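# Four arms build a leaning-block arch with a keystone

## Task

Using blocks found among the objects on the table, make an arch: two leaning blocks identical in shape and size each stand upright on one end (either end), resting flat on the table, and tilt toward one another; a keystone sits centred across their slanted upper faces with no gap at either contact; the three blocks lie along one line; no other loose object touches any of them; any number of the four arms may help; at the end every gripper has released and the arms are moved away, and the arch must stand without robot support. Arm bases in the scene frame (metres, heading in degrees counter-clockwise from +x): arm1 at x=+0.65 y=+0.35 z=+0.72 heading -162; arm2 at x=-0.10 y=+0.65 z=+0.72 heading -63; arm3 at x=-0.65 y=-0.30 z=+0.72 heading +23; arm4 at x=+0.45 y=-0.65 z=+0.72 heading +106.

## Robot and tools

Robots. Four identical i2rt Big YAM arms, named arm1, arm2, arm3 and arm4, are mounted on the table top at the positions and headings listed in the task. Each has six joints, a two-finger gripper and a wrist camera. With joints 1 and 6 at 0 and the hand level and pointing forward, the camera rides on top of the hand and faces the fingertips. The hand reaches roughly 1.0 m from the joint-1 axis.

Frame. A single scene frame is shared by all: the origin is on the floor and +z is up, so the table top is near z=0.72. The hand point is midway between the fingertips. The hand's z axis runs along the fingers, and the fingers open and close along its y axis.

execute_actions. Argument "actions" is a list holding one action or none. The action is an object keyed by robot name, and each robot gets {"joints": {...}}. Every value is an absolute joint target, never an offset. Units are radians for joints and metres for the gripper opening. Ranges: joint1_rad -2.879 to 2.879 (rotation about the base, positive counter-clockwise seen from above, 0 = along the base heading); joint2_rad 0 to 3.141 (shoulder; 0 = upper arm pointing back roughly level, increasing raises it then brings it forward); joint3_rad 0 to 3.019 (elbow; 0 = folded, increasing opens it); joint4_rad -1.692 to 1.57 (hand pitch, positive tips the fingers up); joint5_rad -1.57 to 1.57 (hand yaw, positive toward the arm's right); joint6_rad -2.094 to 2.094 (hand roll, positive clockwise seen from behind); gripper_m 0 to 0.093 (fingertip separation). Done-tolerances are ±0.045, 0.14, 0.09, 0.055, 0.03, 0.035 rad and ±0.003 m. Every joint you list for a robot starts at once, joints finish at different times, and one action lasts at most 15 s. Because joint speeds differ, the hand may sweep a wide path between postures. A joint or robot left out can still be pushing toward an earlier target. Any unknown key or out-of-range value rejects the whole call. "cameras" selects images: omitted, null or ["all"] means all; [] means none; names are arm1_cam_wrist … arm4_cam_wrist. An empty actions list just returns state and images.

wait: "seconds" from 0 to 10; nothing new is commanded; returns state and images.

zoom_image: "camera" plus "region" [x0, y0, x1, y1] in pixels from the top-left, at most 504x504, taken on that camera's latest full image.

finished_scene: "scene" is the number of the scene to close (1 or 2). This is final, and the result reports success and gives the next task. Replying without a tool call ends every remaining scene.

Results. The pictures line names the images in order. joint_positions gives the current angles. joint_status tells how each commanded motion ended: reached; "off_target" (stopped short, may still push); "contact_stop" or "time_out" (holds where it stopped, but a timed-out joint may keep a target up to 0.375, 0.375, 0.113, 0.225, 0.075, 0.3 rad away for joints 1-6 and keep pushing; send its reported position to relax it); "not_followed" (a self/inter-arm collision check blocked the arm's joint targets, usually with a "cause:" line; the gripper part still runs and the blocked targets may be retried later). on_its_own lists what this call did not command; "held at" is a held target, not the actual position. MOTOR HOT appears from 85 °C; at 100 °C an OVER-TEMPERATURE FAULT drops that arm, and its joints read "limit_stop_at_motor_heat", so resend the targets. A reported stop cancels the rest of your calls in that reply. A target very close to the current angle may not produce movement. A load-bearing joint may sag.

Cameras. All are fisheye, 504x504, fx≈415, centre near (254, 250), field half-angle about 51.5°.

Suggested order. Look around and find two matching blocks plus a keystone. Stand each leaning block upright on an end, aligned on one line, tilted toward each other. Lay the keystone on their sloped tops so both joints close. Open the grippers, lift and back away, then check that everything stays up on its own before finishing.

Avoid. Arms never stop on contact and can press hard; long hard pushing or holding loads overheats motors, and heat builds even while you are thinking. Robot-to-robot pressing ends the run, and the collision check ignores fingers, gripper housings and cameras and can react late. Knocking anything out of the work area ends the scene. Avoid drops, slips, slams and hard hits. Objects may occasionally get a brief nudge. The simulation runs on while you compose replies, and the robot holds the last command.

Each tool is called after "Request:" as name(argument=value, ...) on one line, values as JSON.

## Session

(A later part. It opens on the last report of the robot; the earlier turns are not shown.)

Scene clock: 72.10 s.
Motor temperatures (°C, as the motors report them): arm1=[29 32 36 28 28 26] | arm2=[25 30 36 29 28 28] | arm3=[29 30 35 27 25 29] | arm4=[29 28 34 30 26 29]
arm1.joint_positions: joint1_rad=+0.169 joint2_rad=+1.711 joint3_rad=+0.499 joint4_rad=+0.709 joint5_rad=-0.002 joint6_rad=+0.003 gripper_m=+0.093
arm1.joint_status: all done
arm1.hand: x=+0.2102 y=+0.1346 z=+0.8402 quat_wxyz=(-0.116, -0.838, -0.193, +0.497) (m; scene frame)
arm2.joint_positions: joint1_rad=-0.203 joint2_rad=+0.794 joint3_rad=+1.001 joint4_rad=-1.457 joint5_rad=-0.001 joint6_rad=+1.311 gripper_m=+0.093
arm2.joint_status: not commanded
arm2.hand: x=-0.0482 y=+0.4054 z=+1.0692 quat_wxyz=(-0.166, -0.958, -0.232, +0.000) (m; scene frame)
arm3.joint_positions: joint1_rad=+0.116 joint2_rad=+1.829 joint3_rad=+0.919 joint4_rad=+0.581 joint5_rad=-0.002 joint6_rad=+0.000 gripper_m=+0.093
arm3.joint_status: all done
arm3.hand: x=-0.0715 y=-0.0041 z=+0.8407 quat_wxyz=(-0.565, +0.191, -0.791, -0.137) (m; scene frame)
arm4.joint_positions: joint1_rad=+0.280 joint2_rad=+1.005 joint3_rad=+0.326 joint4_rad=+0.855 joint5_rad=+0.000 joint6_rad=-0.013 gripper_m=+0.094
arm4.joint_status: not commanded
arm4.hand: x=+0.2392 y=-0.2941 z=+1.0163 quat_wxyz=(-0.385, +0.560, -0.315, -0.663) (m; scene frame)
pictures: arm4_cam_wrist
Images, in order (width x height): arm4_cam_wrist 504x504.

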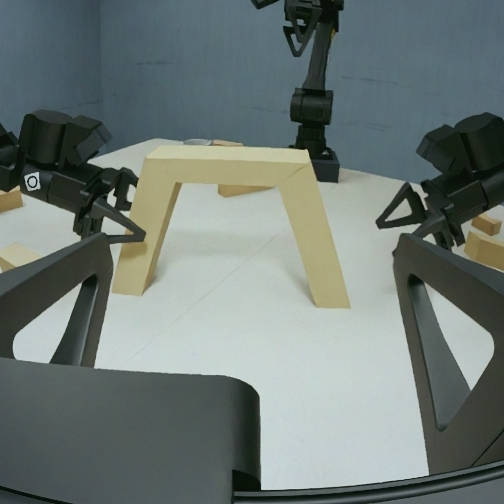

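Request:
execute_actions(actions=[{"arm1":{"joints":{"joint2_rad":1.0,"joint3_rad":0.4,"joint4_rad":0.4}},"arm3":{"joints":{"joint2_rad":1.62,"joint3_rad":0.72,"joint4_rad":0.4}}}], cameras=[])

Request:
execute_actions(actions=[{"arm1":{"joints":{"joint2_rad":0.8,"joint3_rad":0.5,"joint4_rad":0.2}},"arm3":{"joints":{"joint2_rad":0.8,"joint3_rad":0.5,"joint4_rad":0.2}}}])

Request:
zoom_image(camera="arm4_cam_wrist", region=[255,135,335,205])

Request:
zoom_image(camera="arm4_cam_wrist", region=[135,135,215,205])

Request:
zoom_image(camera="arm4_cam_wrist", region=[285,255,365,315])

Scene clock: 73.73 s.
Motor temperatures (°C, as the motors report them): arm1=[29 32 36 28 28 26] | arm2=[25 30 36 29 28 28] | arm3=[29 30 35 27 25 29] | arm4=[29 28 34 30 26 29]
arm1.joint_positions: joint1_rad=+0.169 joint2_rad=+1.007 joint3_rad=+0.389 joint4_rad=+0.410 joint5_rad=-0.002 joint6_rad=+0.003 gripper_m=+0.093
arm1.joint_status: all done
arm1.hand: x=+0.2673 y=+0.1621 z=+1.0350 quat_wxyz=(-0.143, -0.756, -0.174, +0.615) (m; scene frame)
arm2.joint_positions: joint1_rad=-0.203 joint2_rad=+0.794 joint3_rad=+1.001 joint4_rad=-1.457 joint5_rad=-0.001 joint6_rad=+1.311 gripper_m=+0.093
arm2.joint_status: not commanded
arm2.hand: x=-0.0482 y=+0.4054 z=+1.0692 quat_wxyz=(-0.166, -0.958, -0.232, +0.000) (m; scene frame)
arm3.joint_positions: joint1_rad=+0.116 joint2_rad=+1.621 joint3_rad=+0.715 joint4_rad=+0.405 joint5_rad=-0.002 joint6_rad=+0.000 gripper_m=+0.093
arm3.joint_status: all done
arm3.hand: x=-0.1530 y=-0.0456 z=+0.8292 quat_wxyz=(-0.495, +0.202, -0.836, -0.120) (m; scene frame)
arm4.joint_positions: joint1_rad=+0.280 joint2_rad=+1.005 joint3_rad=+0.326 joint4_rad=+0.855 joint5_rad=+0.000 joint6_rad=-0.013 gripper_m=+0.094
arm4.joint_status: not commanded
arm4.hand: x=+0.2392 y=-0.2941 z=+1.0163 quat_wxyz=(-0.385, +0.560, -0.315, -0.663) (m; scene frame)
pictures: none
No camera images: the call's "cameras" was empty. Leave "cameras" out to get every camera's image.

Scene clock: 75.13 s.
Motor temperatures (°C, as the motors report them): arm1=[29 31 36 28 28 26] | arm2=[25 30 36 29 28 28] | arm3=[29 30 35 27 25 29] | arm4=[29 28 34 30 26 29]
arm1.joint_positions: joint1_rad=+0.169 joint2_rad=+0.792 joint3_rad=+0.460 joint4_rad=+0.210 joint5_rad=-0.002 joint6_rad=+0.003 gripper_m=+0.093
arm1.joint_status: all done
arm1.hand: x=+0.2851 y=+0.1706 z=+1.1132 quat_wxyz=(-0.151, -0.729, -0.168, +0.646) (m; scene frame)
arm2.joint_positions: joint1_rad=-0.203 joint2_rad=+0.794 joint3_rad=+1.001 joint4_rad=-1.457 joint5_rad=-0.001 joint6_rad=+1.311 gripper_m=+0.093
arm2.joint_status: not commanded
arm2.hand: x=-0.0482 y=+0.4054 z=+1.0692 quat_wxyz=(-0.166, -0.958, -0.232, +0.000) (m; scene frame)
arm3.joint_positions: joint1_rad=+0.116 joint2_rad=+0.798 joint3_rad=+0.482 joint4_rad=+0.199 joint5_rad=-0.002 joint6_rad=+0.000 gripper_m=+0.093
arm3.joint_status: all done
arm3.hand: x=-0.2834 y=-0.1121 z=+1.0442 quat_wxyz=(-0.646, +0.175, -0.727, -0.156) (m; scene frame)
arm4.joint_positions: joint1_rad=+0.280 joint2_rad=+1.005 joint3_rad=+0.326 joint4_rad=+0.855 joint5_rad=+0.000 joint6_rad=-0.013 gripper_m=+0.094
arm4.joint_status: not commanded
arm4.hand: x=+0.2392 y=-0.2941 z=+1.0163 quat_wxyz=(-0.385, +0.560, -0.315, -0.663) (m; scene frame)
pictures: arm1_cam_wrist, arm2_cam_wrist, arm3_cam_wrist, arm4_cam_wrist
Images, in order (width x height): arm1_cam_wrist 504x504, arm2_cam_wrist 504x504, arm3_cam_wrist 504x504, arm4_cam_wrist 504x504.

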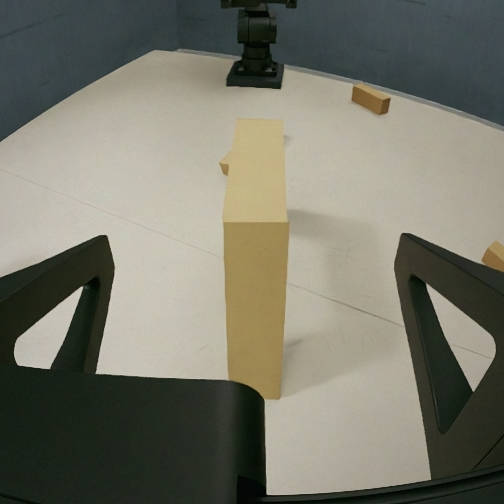

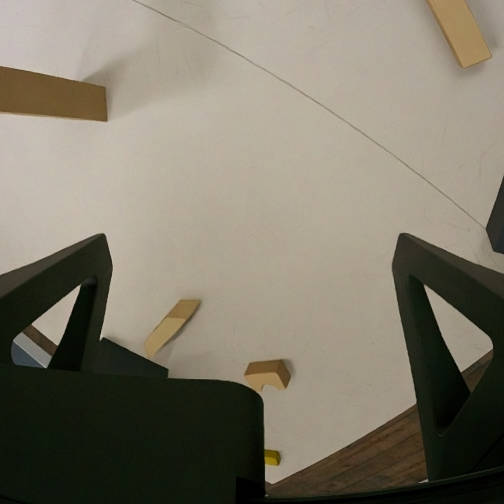

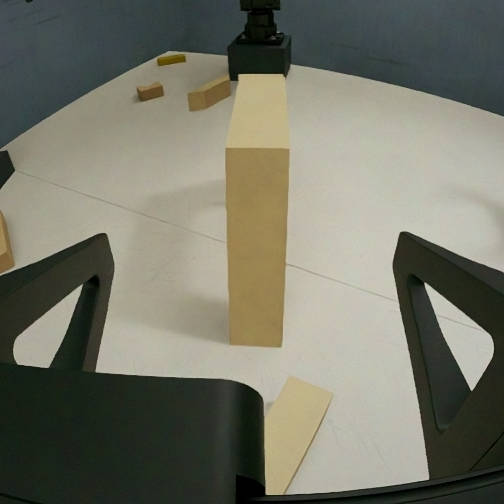

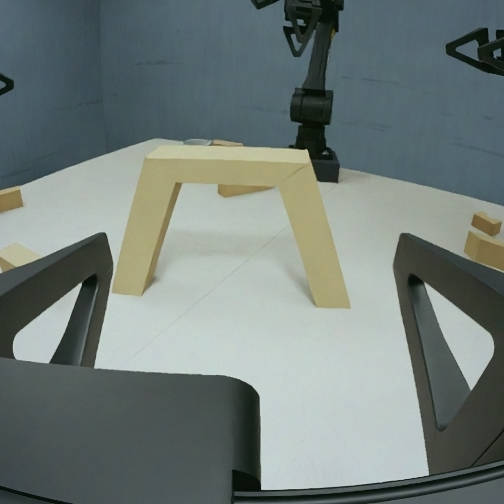

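Region (255, 135, 335, 205) of arm4_cam_wrist's 504x504 image, scaled by 6.300, with more detail than that image has; it fills the top 441 rows of this view, and the rest is white.

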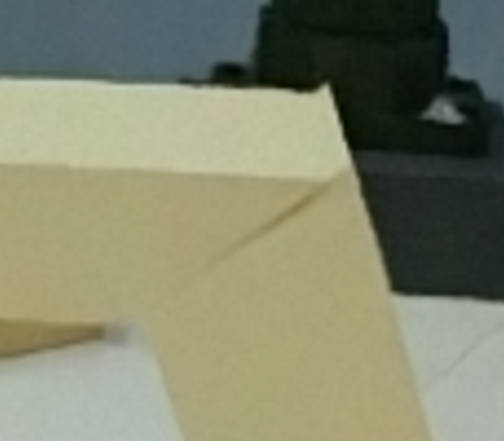

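Region (135, 135, 215, 205) of arm4_cam_wrist's 504x504 image, scaled by 6.300, with more detail than that image has; it fills the top 441 rows of this view, and the rest is white.

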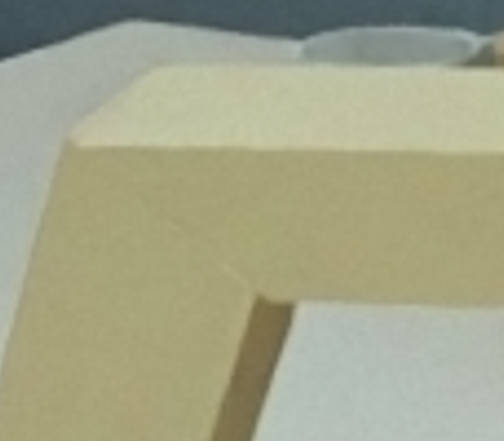

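Region (285, 255, 365, 315) of arm4_cam_wrist's 504x504 image, scaled by 6.300, with more detail than that image has; it fills the top 378 rows of this view, and the rest is white.

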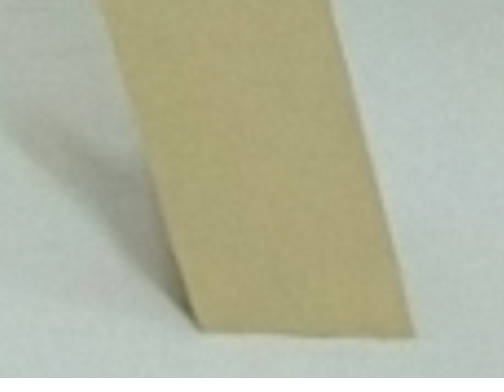

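Request:
finished_scene(scene=2)

The scene is finished: the task was done.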